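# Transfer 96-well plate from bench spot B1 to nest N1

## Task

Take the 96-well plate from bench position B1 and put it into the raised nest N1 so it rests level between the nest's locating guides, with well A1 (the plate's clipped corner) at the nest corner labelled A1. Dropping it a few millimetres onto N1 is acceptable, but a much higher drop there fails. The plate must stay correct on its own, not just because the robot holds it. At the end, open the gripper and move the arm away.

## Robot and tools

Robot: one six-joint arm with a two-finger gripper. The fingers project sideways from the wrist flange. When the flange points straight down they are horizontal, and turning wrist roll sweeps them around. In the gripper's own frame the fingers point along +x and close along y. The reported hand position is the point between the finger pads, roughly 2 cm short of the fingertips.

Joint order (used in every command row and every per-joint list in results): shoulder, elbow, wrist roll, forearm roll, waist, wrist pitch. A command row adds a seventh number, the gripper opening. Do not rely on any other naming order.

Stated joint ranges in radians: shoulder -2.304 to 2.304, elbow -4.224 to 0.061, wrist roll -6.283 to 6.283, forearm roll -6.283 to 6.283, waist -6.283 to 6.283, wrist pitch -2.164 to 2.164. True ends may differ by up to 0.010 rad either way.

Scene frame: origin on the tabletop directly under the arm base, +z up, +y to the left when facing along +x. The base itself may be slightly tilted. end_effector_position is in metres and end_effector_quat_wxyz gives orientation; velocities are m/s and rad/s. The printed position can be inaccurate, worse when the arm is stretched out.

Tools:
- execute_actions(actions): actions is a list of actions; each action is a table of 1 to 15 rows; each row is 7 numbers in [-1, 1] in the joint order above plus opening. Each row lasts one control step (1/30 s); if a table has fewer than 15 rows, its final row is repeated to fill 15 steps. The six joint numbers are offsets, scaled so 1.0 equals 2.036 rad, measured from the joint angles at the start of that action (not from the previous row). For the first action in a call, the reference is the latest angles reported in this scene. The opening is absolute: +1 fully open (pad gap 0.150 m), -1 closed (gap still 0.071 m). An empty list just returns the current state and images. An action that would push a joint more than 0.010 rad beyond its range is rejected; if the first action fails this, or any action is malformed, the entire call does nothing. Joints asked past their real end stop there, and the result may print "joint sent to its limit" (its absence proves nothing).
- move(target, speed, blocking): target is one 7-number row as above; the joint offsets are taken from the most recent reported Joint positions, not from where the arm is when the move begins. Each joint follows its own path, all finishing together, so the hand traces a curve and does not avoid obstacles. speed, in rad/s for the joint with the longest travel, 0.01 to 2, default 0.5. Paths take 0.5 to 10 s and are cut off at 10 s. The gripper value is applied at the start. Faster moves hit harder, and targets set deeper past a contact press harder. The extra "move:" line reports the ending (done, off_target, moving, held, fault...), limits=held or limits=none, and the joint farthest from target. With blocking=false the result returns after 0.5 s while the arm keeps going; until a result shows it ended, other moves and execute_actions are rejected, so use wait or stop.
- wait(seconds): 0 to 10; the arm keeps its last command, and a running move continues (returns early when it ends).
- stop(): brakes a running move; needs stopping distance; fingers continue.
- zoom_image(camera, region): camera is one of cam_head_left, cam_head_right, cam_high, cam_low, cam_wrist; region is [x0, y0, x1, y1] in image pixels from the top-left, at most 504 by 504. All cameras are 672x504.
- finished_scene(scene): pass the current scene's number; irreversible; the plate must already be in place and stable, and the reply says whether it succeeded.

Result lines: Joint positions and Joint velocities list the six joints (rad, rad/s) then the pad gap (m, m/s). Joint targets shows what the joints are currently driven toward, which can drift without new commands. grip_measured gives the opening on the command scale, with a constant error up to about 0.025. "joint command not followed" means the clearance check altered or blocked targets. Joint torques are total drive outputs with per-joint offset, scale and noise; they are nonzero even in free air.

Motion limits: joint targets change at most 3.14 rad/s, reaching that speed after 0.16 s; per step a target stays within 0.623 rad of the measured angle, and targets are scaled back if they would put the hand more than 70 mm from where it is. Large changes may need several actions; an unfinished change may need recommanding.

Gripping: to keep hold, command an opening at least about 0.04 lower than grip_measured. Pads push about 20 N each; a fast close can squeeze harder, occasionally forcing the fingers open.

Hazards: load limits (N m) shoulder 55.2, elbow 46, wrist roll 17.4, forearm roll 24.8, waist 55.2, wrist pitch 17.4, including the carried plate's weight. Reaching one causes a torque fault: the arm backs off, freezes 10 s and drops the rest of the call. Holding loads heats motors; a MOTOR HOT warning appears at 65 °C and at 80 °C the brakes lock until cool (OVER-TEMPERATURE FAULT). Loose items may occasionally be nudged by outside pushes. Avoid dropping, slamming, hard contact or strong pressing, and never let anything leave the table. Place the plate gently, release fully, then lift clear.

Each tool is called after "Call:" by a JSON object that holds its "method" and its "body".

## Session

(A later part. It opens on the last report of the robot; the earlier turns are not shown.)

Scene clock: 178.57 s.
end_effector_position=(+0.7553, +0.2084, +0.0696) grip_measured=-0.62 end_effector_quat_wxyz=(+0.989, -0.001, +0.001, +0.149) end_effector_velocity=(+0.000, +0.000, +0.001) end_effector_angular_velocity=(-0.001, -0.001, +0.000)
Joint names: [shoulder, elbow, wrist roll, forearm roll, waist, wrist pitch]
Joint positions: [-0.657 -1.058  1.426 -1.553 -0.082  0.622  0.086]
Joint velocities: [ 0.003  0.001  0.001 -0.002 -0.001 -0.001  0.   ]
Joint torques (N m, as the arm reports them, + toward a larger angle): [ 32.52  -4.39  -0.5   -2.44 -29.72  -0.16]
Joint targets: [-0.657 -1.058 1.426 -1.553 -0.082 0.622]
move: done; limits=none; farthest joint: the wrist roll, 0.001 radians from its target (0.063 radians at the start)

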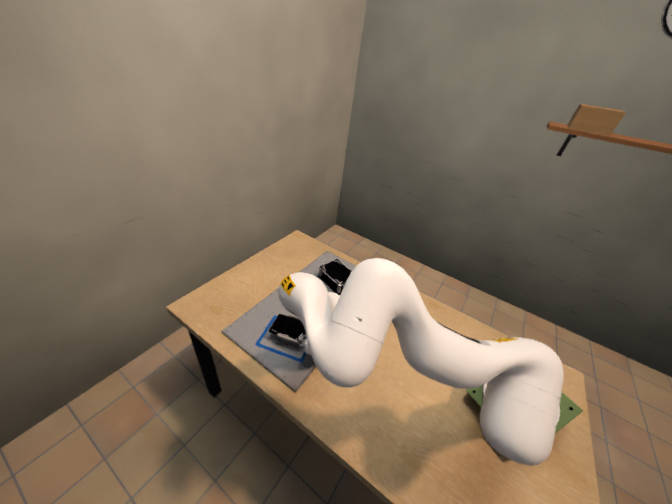

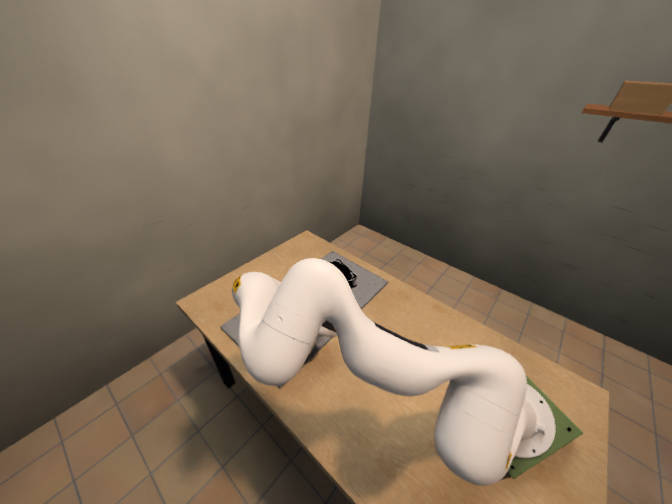

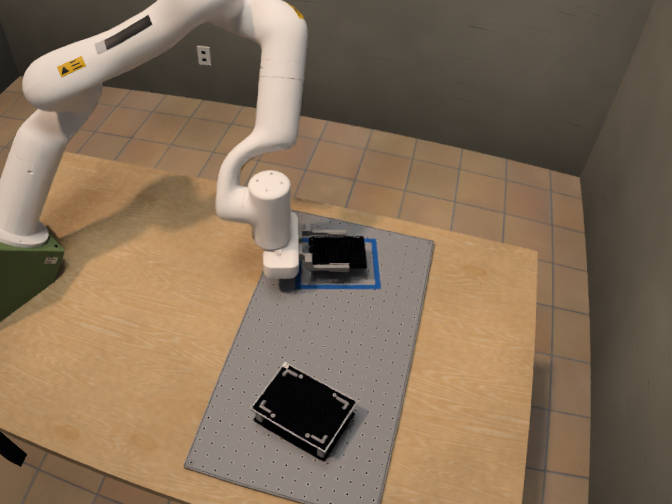

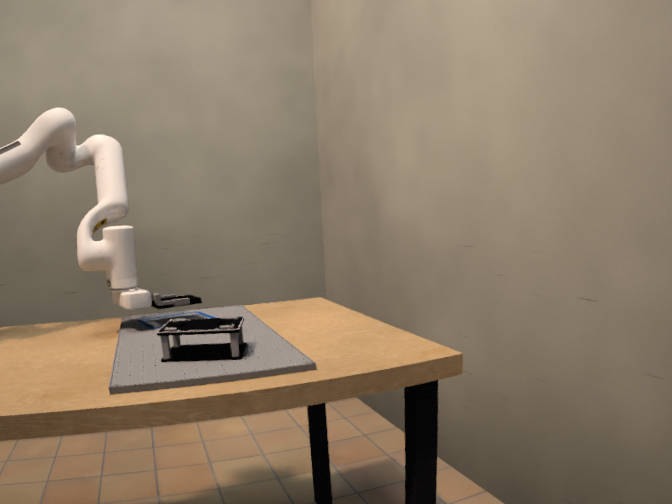

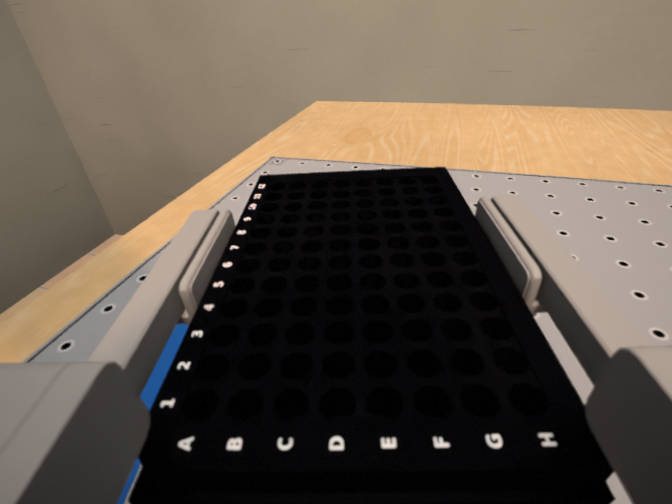

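Call:
{"method": "move", "body": {"target": [-0.1909, -0.1822, 0.2494, -0.1846, -0.2289, 0.0845, -0.8], "speed": 0.4}}

Call:
{"method": "zoom_image", "body": {"camera": "cam_high", "region": [200, 320, 400, 480]}}

Call:
{"method": "zoom_image", "body": {"camera": "cam_low", "region": [100, 250, 280, 370]}}

Scene clock: 219.83 s.
end_effector_position=(+0.7857, -0.1769, +0.1403) grip_measured=-0.62 end_effector_quat_wxyz=(+0.990, -0.001, +0.001, -0.140) end_effector_velocity=(-0.001, -0.003, -0.000) end_effector_angular_velocity=(-0.000, +0.001, -0.004)
Joint names: [shoulder, elbow, wrist roll, forearm roll, waist, wrist pitch]
Joint positions: [-1.045 -1.428  1.934 -1.929 -0.547  0.794  0.086]
Joint velocities: [-0.003 -0.001  0.002 -0.002 -0.003  0.     0.   ]
Joint torques (N m, as the arm reports them, + toward a larger angle): [ 36.07  -8.32  -0.56  -2.49 -40.91  -0.17]
Joint targets: [-1.046 -1.429 1.934 -1.929 -0.548 0.794]
move: done; limits=none; farthest joint: the waist, 0.001 radians from its target (0.466 radians at the start)

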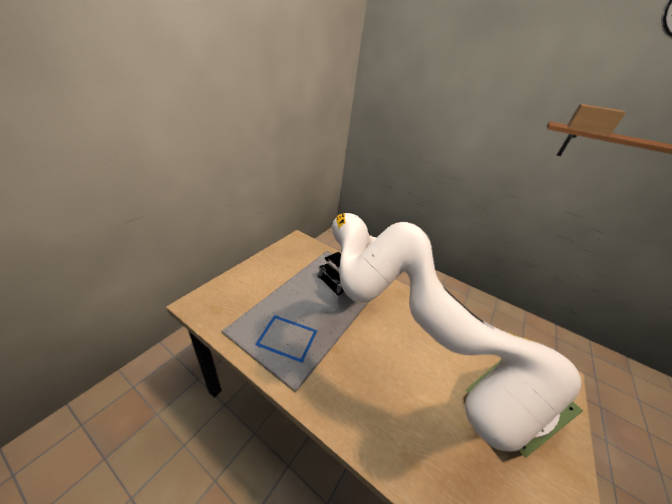

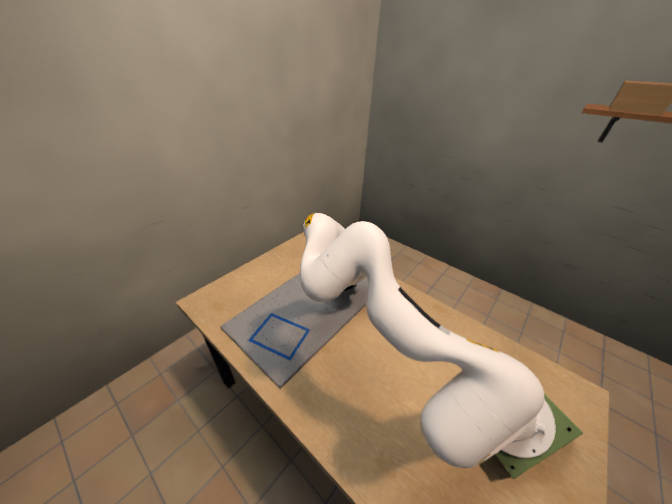

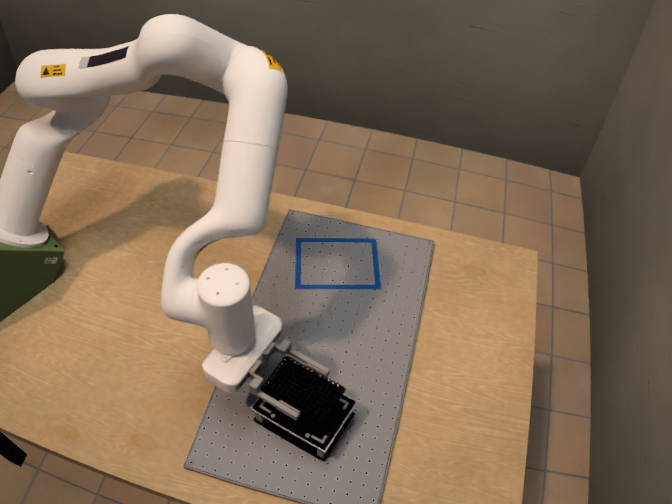

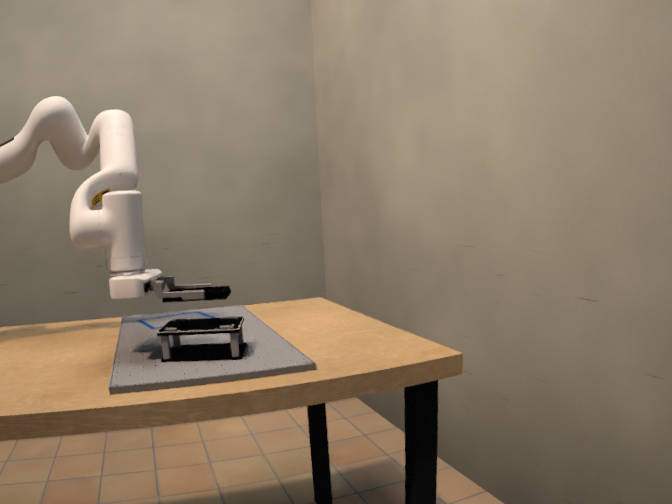

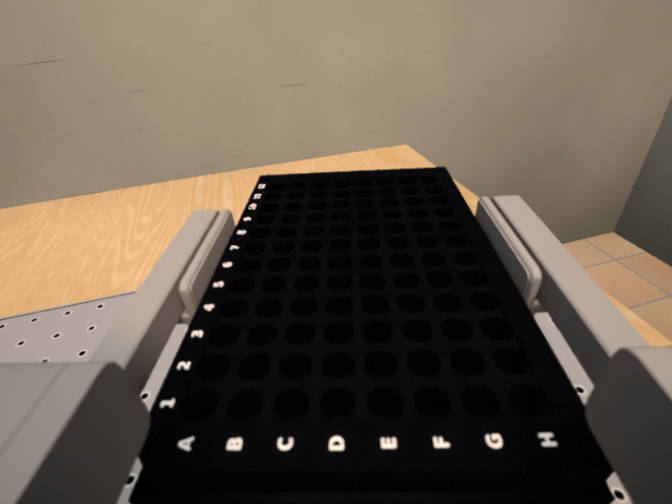

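Region (200, 320, 400, 480) of cam_high's 672x504 image, scaled by 2.520, with more detail than that image has; it fills the top 403 rows of this view, and the rest is white.

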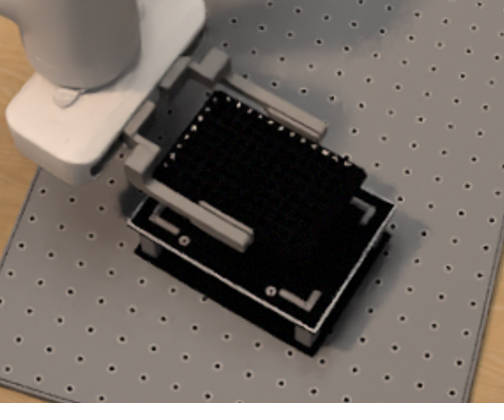

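Region (100, 250, 280, 370) of cam_low's 672x504 image, scaled by 2.800, with more detail than that image has.

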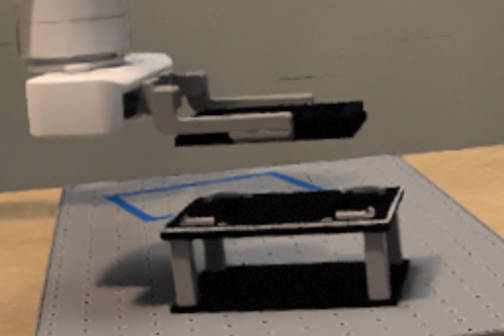

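Call:
{"method": "move", "body": {"target": [-0.0367, -0.0288, -0.0073, 0.0254, 0.0213, -0.0102, -0.8], "speed": 0.12}}

Call:
{"method": "zoom_image", "body": {"camera": "cam_high", "region": [230, 345, 380, 470]}}

Call:
{"method": "zoom_image", "body": {"camera": "cam_low", "region": [140, 290, 260, 350]}}

Scene clock: 240.73 s.
end_effector_position=(+0.7916, -0.1794, +0.0991) grip_measured=-0.62 end_effector_quat_wxyz=(+0.990, -0.001, +0.000, -0.140) end_effector_velocity=(-0.000, -0.000, -0.002) end_effector_angular_velocity=(+0.000, +0.001, -0.001)
Joint names: [shoulder, elbow, wrist roll, forearm roll, waist, wrist pitch]
Joint positions: [-1.12  -1.487  1.919 -1.877 -0.504  0.774  0.086]
Joint velocities: [-0.003 -0.001 -0.     0.001  0.001 -0.     0.   ]
Joint torques (N m, as the arm reports them, + toward a larger angle): [ 36.22  -7.07  -0.59  -2.79 -41.88  -0.32]
Joint targets: [-1.120 -1.487 1.919 -1.877 -0.504 0.774]
move: done; limits=none; farthest joint: the waist, 0.001 radians from its target (0.044 radians at the start)

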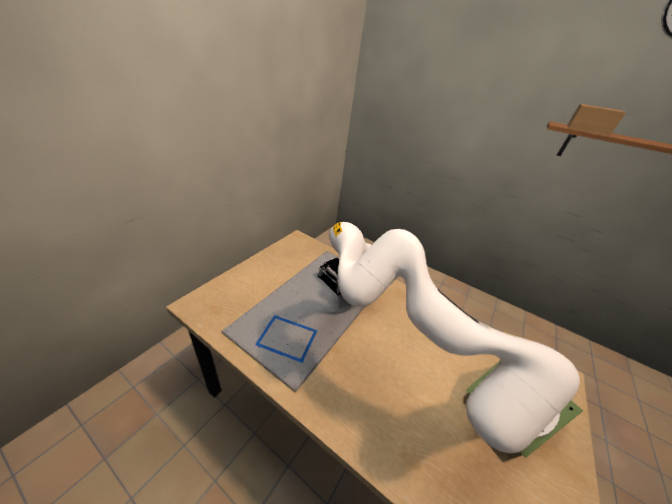

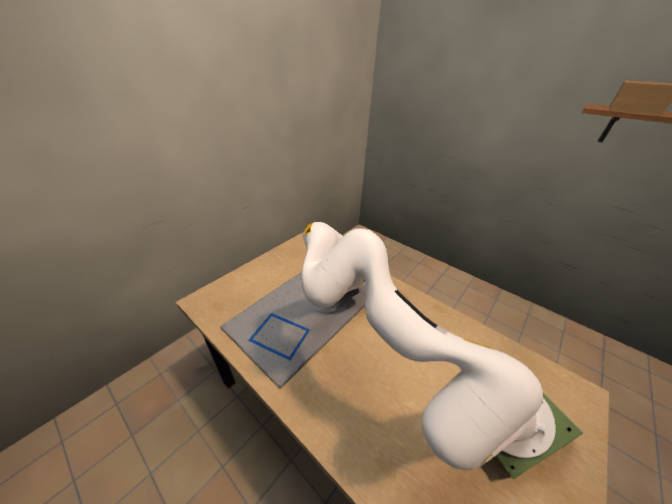

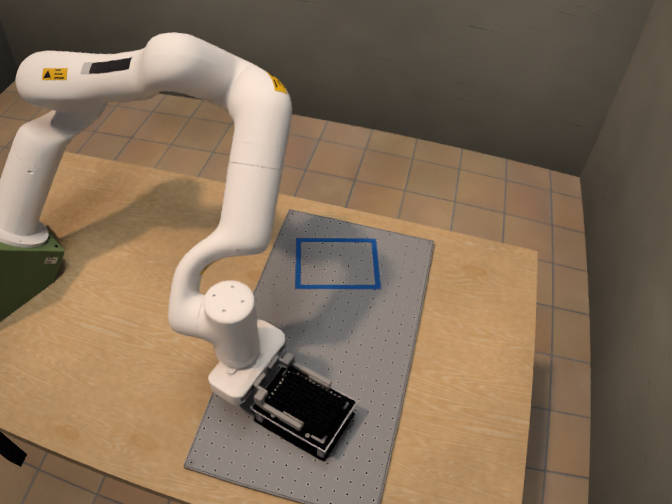

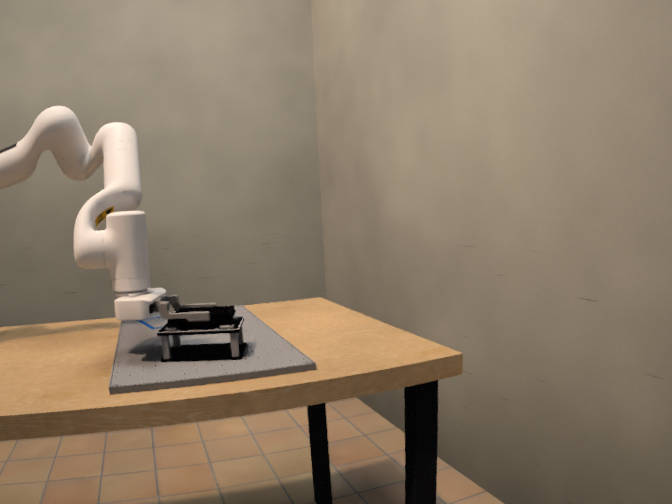

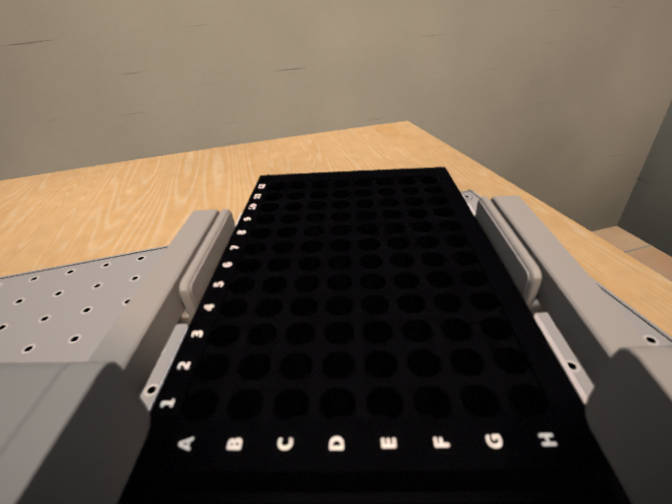

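Region (230, 345, 380, 470) of cam_high's 672x504 image, scaled by 3.360, with more detail than that image has.

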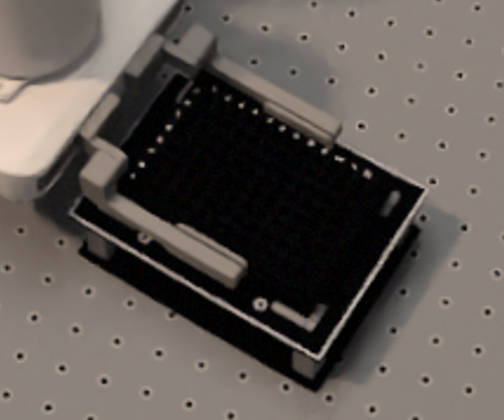

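Region (140, 290, 260, 350) of cam_low's 672x504 image, scaled by 4.200, with more detail than that image has.

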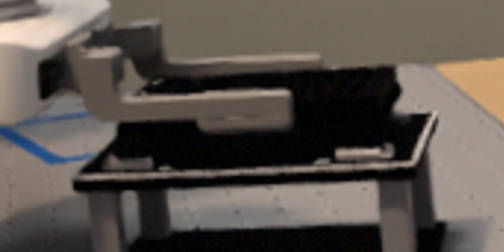

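Call:
{"method": "zoom_image", "body": {"camera": "cam_wrist", "region": [100, 300, 260, 504]}}

Call:
{"method": "zoom_image", "body": {"camera": "cam_wrist", "region": [500, 290, 660, 504]}}

Call:
{"method": "zoom_image", "body": {"camera": "cam_high", "region": [295, 375, 370, 460]}}

Call:
{"method": "zoom_image", "body": {"camera": "cam_head_left", "region": [300, 245, 360, 305]}}

Region (100, 300, 260, 504) of cam_wrist's 672x504 image, scaled by 2.471, with more detail than that image has; it fills the left 395 columns of this view, and the rest is white.

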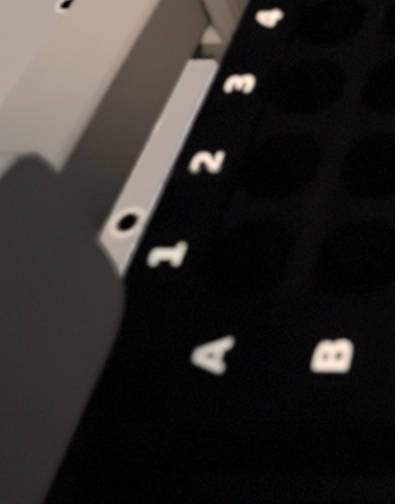

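Region (500, 290, 660, 504) of cam_wrist's 672x504 image, scaled by 2.355, with more detail than that image has; it fills the left 377 columns of this view, and the rest is white.

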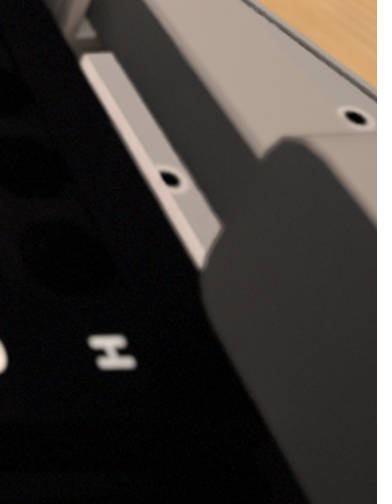

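Region (295, 375, 370, 460) of cam_high's 672x504 image, scaled by 5.929, with more detail than that image has; it fills the left 445 columns of this view, and the rest is white.

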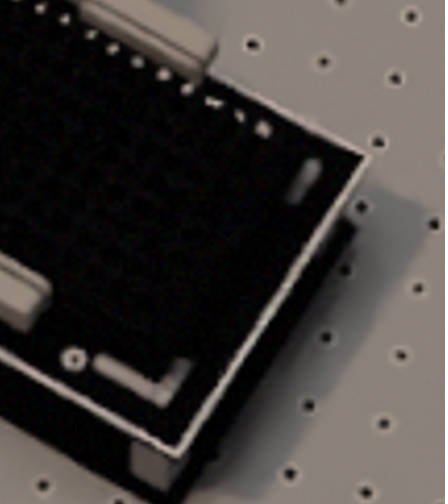

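Region (300, 245, 360, 305) of cam_head_left's 672x504 image, scaled by 8.400, with more detail than that image has.

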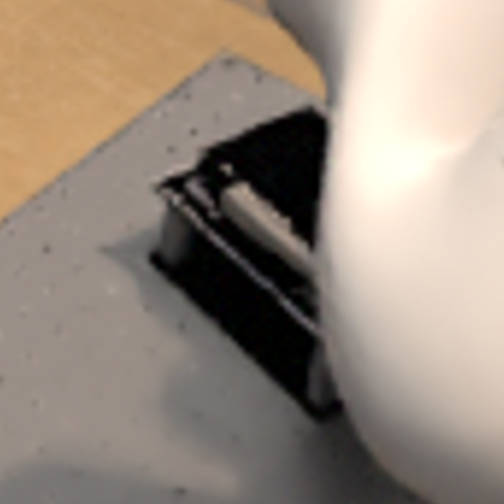

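Call:
{"method": "move", "body": {"target": [-0.00241, 0.00213, -0.00578, 0.00665, 0.00269, -0.00229, -0.8], "speed": 0.03}}

Call:
{"method": "zoom_image", "body": {"camera": "cam_high", "region": [245, 350, 365, 460]}}

Call:
{"method": "zoom_image", "body": {"camera": "cam_low", "region": [150, 295, 250, 345]}}

Call:
{"method": "zoom_image", "body": {"camera": "cam_wrist", "region": [100, 300, 260, 504]}}

Call:
{"method": "zoom_image", "body": {"camera": "cam_wrist", "region": [500, 290, 660, 504]}}

Scene clock: 304.97 s.
end_effector_position=(+0.7891, -0.1787, +0.0937) grip_measured=-0.62 end_effector_quat_wxyz=(+0.990, -0.001, +0.000, -0.140) end_effector_velocity=(-0.000, +0.000, -0.001) end_effector_angular_velocity=(+0.001, +0.000, -0.000)
Joint names: [shoulder, elbow, wrist roll, forearm roll, waist, wrist pitch]
Joint positions: [-1.125 -1.483  1.907 -1.864 -0.499  0.769  0.086]
Joint velocities: [-0.001  0.001 -0.002  0.002  0.001 -0.     0.   ]
Joint torques (N m, as the arm reports them, + toward a larger angle): [ 36.63  -7.55  -0.53  -2.4  -42.16  -0.3 ]
Joint targets: [-1.125 -1.483 1.907 -1.863 -0.499 0.769]
move: done; limits=none; farthest joint: the waist, 0.000 radians from its target (0.006 radians at the start)

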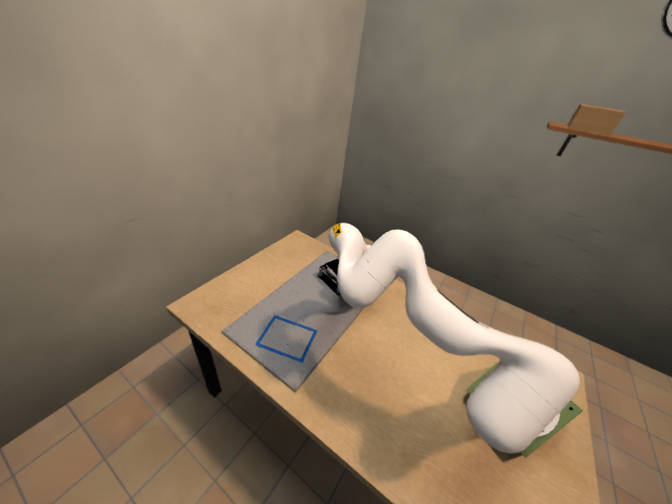

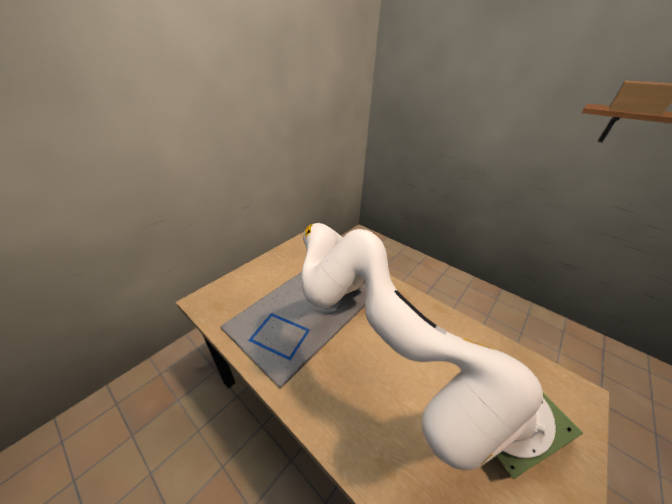

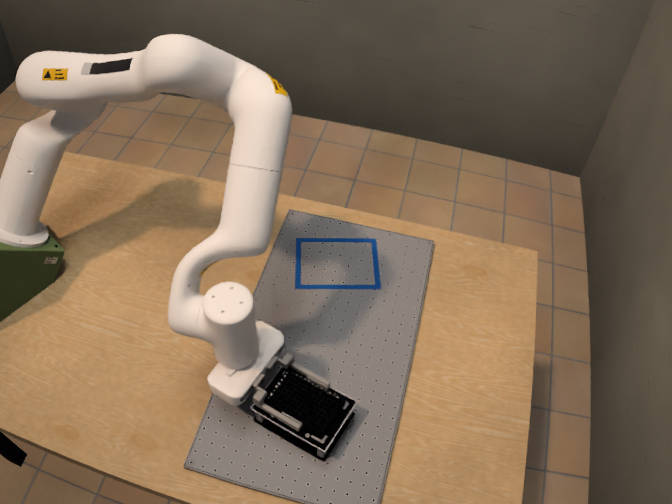

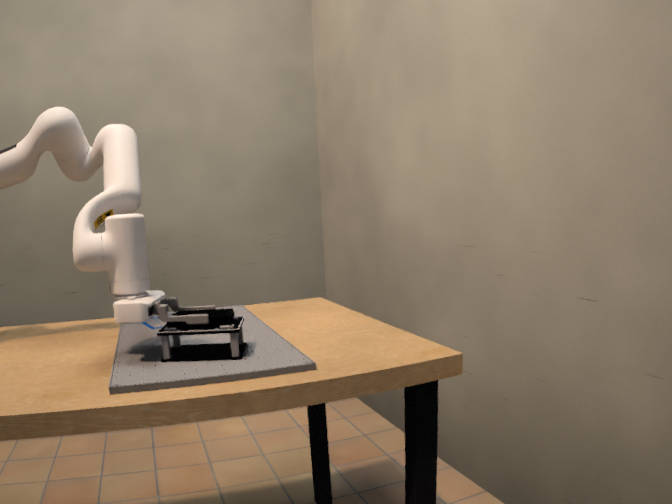

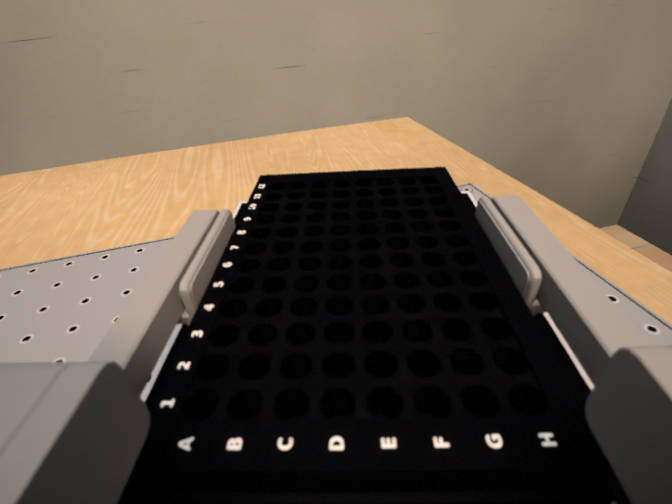

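Region (245, 350, 365, 460) of cam_high's 672x504 image, scaled by 4.200, with more detail than that image has; it fills the top 462 rows of this view, and the rest is white.

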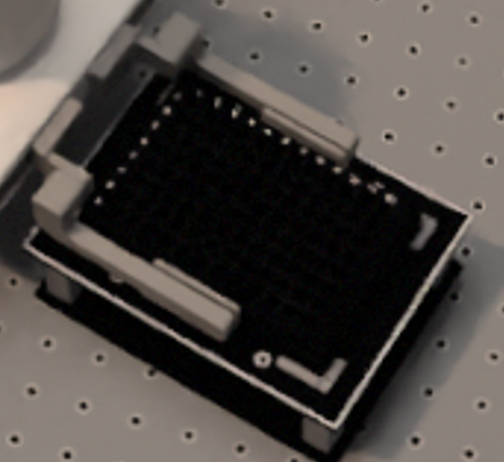

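Region (150, 295, 250, 345) of cam_low's 672x504 image, scaled by 5.040, with more detail than that image has.

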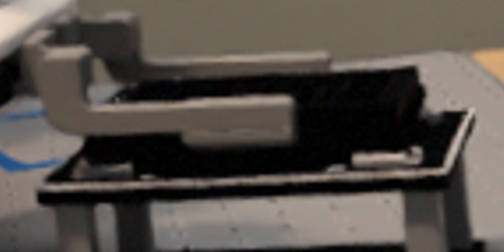

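Region (100, 300, 260, 504) of cam_wrist's 672x504 image, scaled by 2.471, with more detail than that image has; it fills the left 395 columns of this view, and the rest is white.

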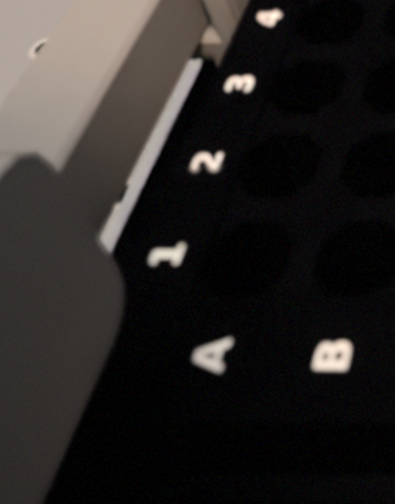

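Region (500, 290, 660, 504) of cam_wrist's 672x504 image, scaled by 2.355, with more detail than that image has; it fills the left 377 columns of this view, and the rest is white.

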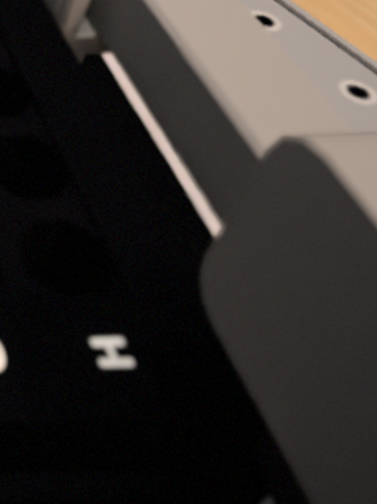

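Call:
{"method": "zoom_image", "body": {"camera": "cam_wrist", "region": [215, 160, 295, 240]}}

Call:
{"method": "zoom_image", "body": {"camera": "cam_wrist", "region": [425, 150, 505, 230]}}

Call:
{"method": "zoom_image", "body": {"camera": "cam_high", "region": [320, 385, 365, 430]}}

Call:
{"method": "zoom_image", "body": {"camera": "cam_low", "region": [210, 300, 250, 335]}}

Call:
{"method": "zoom_image", "body": {"camera": "cam_low", "region": [152, 305, 192, 340]}}

Region (215, 160, 295, 240) of cam_wrist's 672x504 image, scaled by 6.300, with more detail than that image has.

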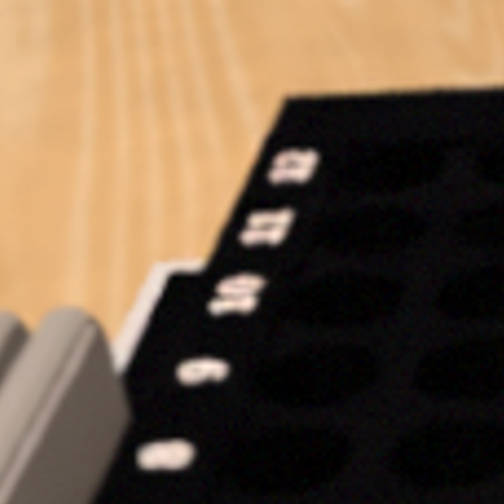

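Region (425, 150, 505, 230) of cam_wrist's 672x504 image, scaled by 6.300, with more detail than that image has.

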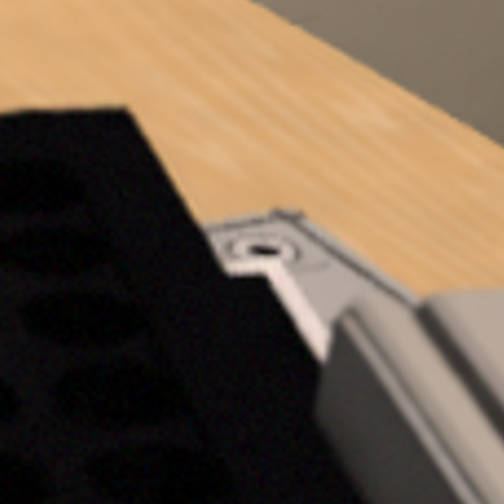

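Region (320, 385, 365, 430) of cam_high's 672x504 image, scaled by 11.200, with more detail than that image has.

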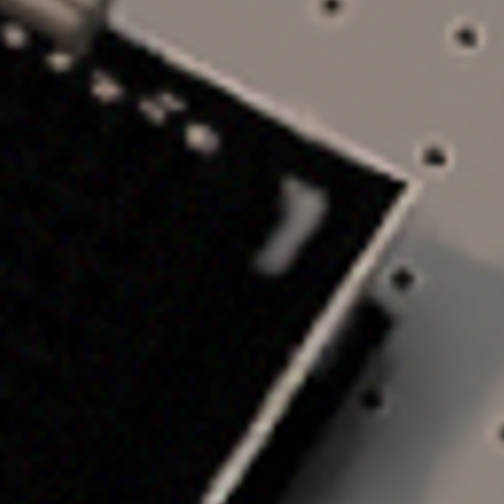

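Region (210, 300, 250, 335) of cam_low's 672x504 image, scaled by 12.600, with more detail than that image has; it fills the top 441 rows of this view, and the rest is white.

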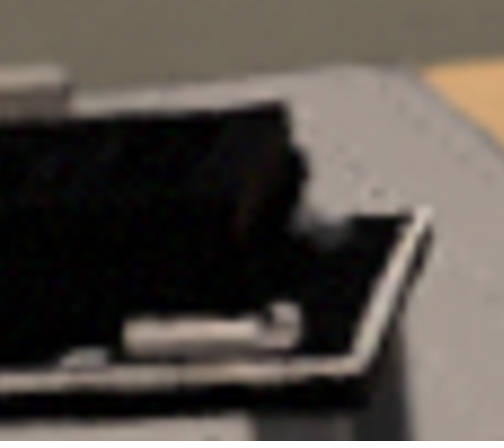

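Region (152, 305, 192, 340) of cam_low's 672x504 image, scaled by 12.600, with more detail than that image has; it fills the top 441 rows of this view, and the rest is white.

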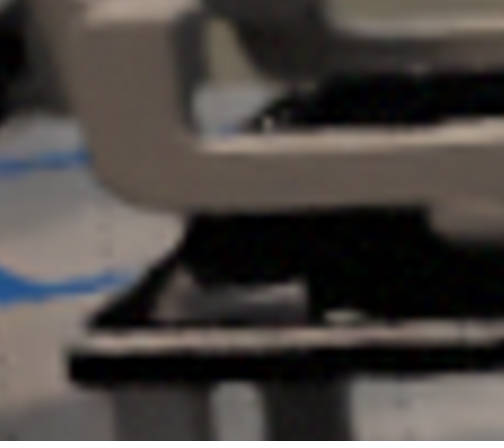

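Call:
{"method": "move", "body": {"target": [-0.00397, -0.00312, -0.00082, 0.00268, 0.00225, -0.00103, -0.8], "speed": 0.012}}

Call:
{"method": "zoom_image", "body": {"camera": "cam_low", "region": [150, 295, 250, 345]}}

Call:
{"method": "zoom_image", "body": {"camera": "cam_high", "region": [245, 350, 365, 460]}}

Scene clock: 329.70 s.
end_effector_position=(+0.7894, -0.1789, +0.0894) grip_measured=-0.62 end_effector_quat_wxyz=(+0.990, -0.001, +0.000, -0.140) end_effector_velocity=(+0.000, -0.000, -0.001) end_effector_angular_velocity=(-0.000, -0.000, -0.000)
Joint names: [shoulder, elbow, wrist roll, forearm roll, waist, wrist pitch]
Joint positions: [-1.132 -1.489  1.906 -1.858 -0.494  0.767  0.086]
Joint velocities: [-0.003 -0.002 -0.     0.002  0.001 -0.001  0.   ]
Joint torques (N m, as the arm reports them, + toward a larger angle): [ 36.42  -7.25  -0.51  -2.54 -42.3   -0.33]
Joint targets: [-1.133 -1.489 1.906 -1.858 -0.494 0.767]
move: done; limits=none; farthest joint: the shoulder, 0.001 radians from its target (0.008 radians at the start)

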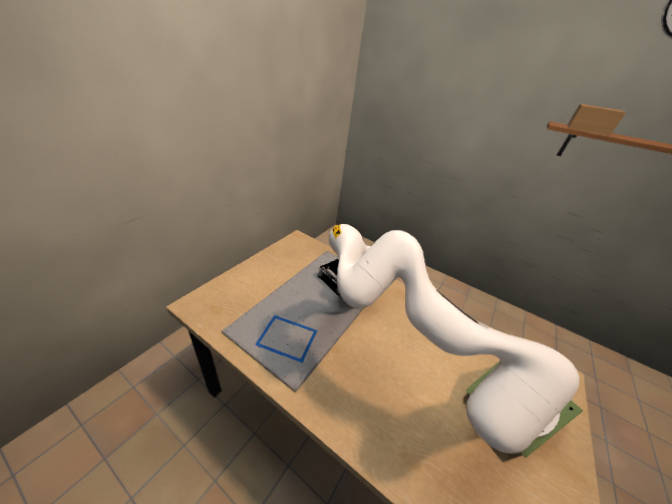

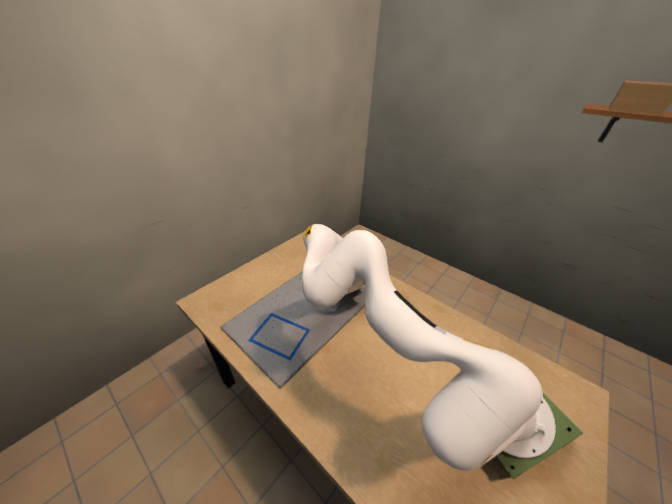

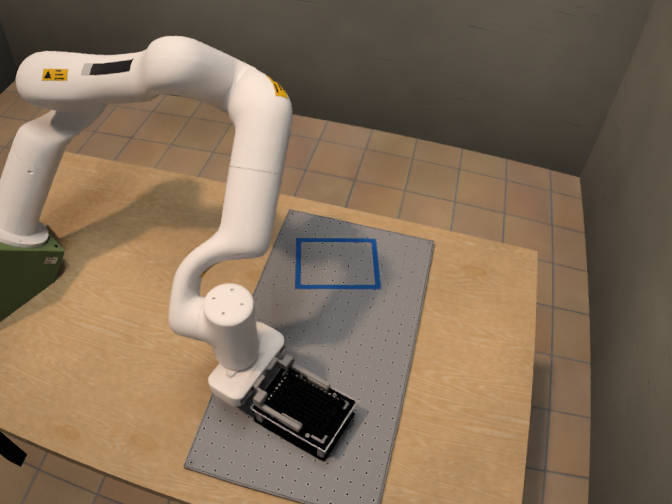

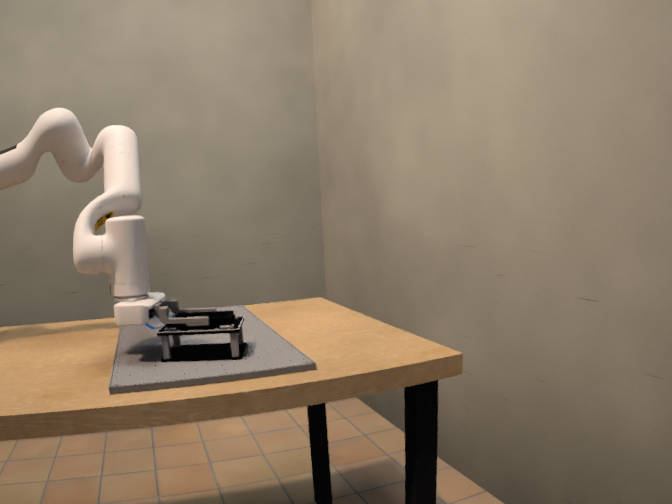

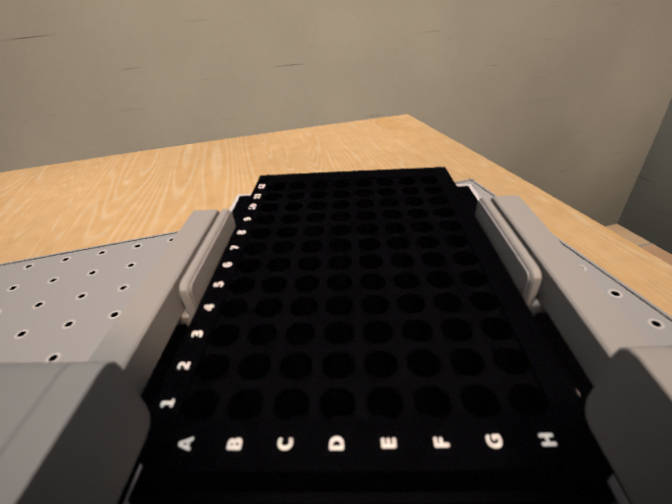

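Region (150, 295, 250, 345) of cam_low's 672x504 image, scaled by 5.040, with more detail than that image has.

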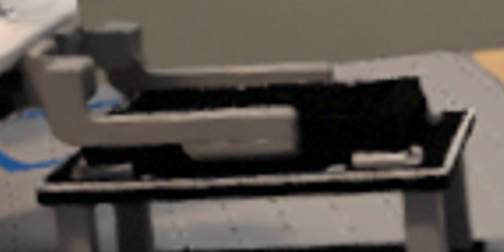

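Region (245, 350, 365, 460) of cam_high's 672x504 image, scaled by 4.200, with more detail than that image has; it fills the top 462 rows of this view, and the rest is white.

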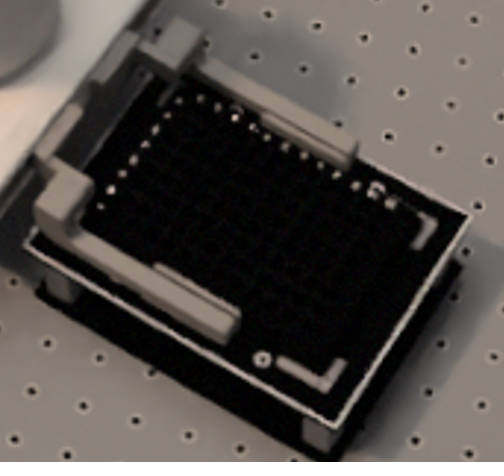

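Call:
{"method": "move", "body": {"target": [-0.00205, -0.00126, -0.00087, 0.00186, 0.00132, -0.00069, -0.8], "speed": 0.01}}

Call:
{"method": "zoom_image", "body": {"camera": "cam_low", "region": [150, 295, 250, 345]}}

Scene clock: 334.60 s.
end_effector_position=(+0.7894, -0.1790, +0.0869) grip_measured=-0.62 end_effector_quat_wxyz=(+0.990, -0.001, +0.000, -0.140) end_effector_velocity=(-0.000, -0.000, -0.001) end_effector_angular_velocity=(+0.000, +0.000, +0.000)
Joint names: [shoulder, elbow, wrist roll, forearm roll, waist, wrist pitch]
Joint positions: [-1.136 -1.491  1.904 -1.855 -0.492  0.765  0.086]
Joint velocities: [-0.002 -0.001 -0.001  0.002  0.001 -0.     0.   ]
Joint torques (N m, as the arm reports them, + toward a larger angle): [ 36.48  -7.57  -0.55  -2.95 -41.62  -0.24]
Joint targets: [-1.137 -1.491 1.904 -1.855 -0.492 0.766]
move: done; limits=none; farthest joint: the waist, 0.001 radians from its target (0.003 radians at the start)

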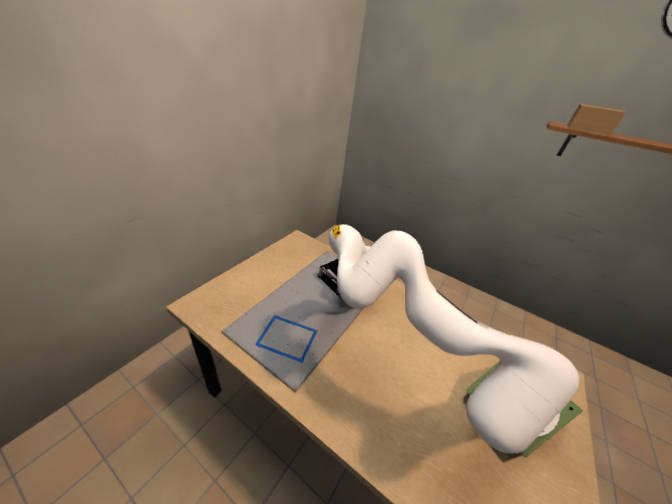

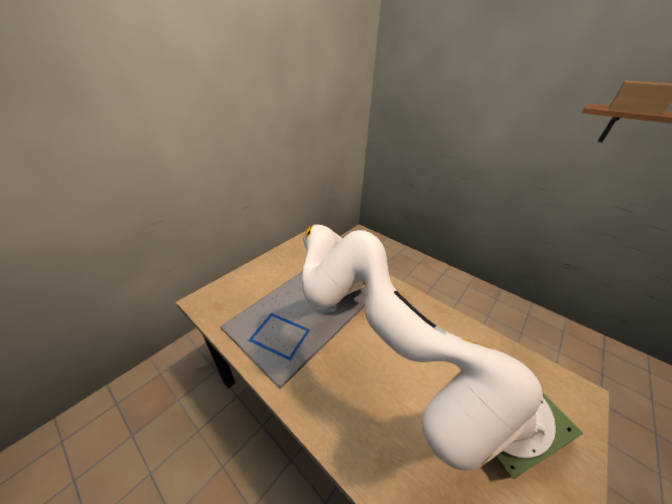

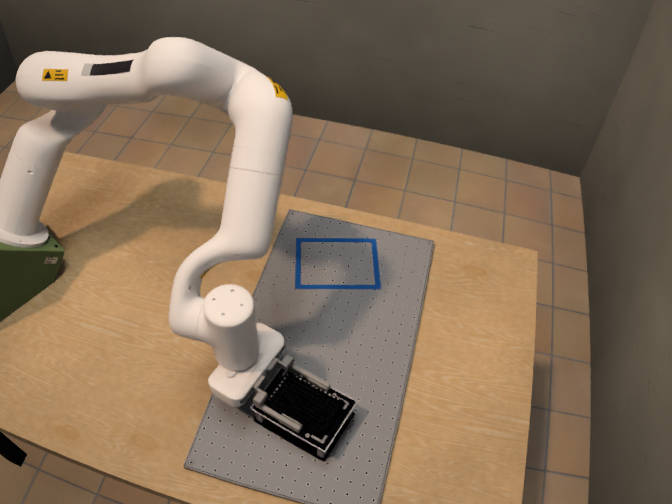

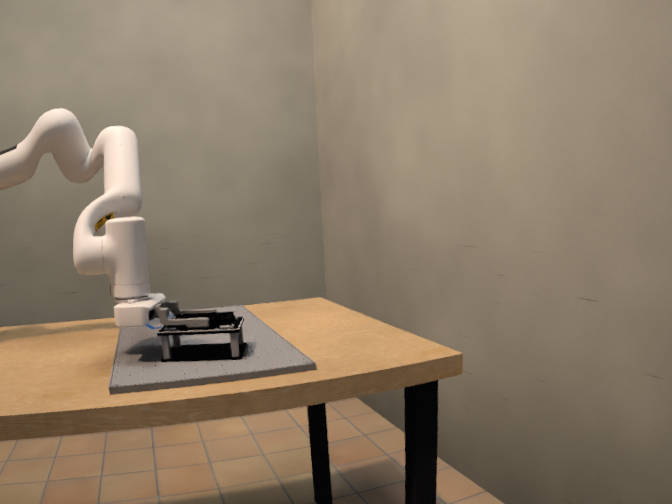

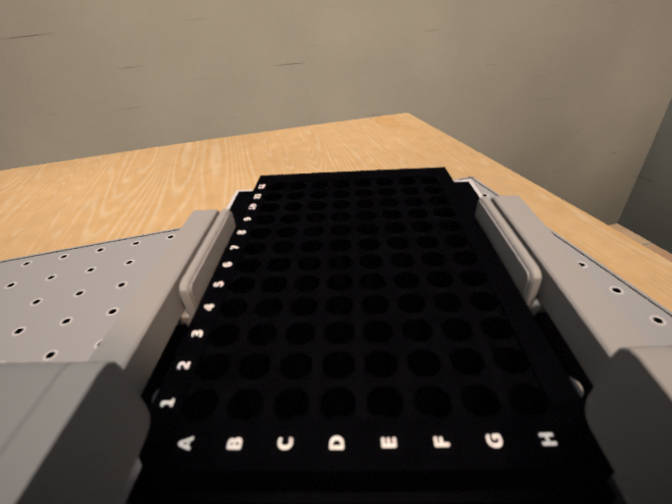

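Region (150, 295, 250, 345) of cam_low's 672x504 image, scaled by 5.040, with more detail than that image has.

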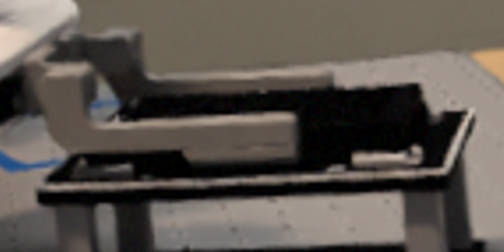

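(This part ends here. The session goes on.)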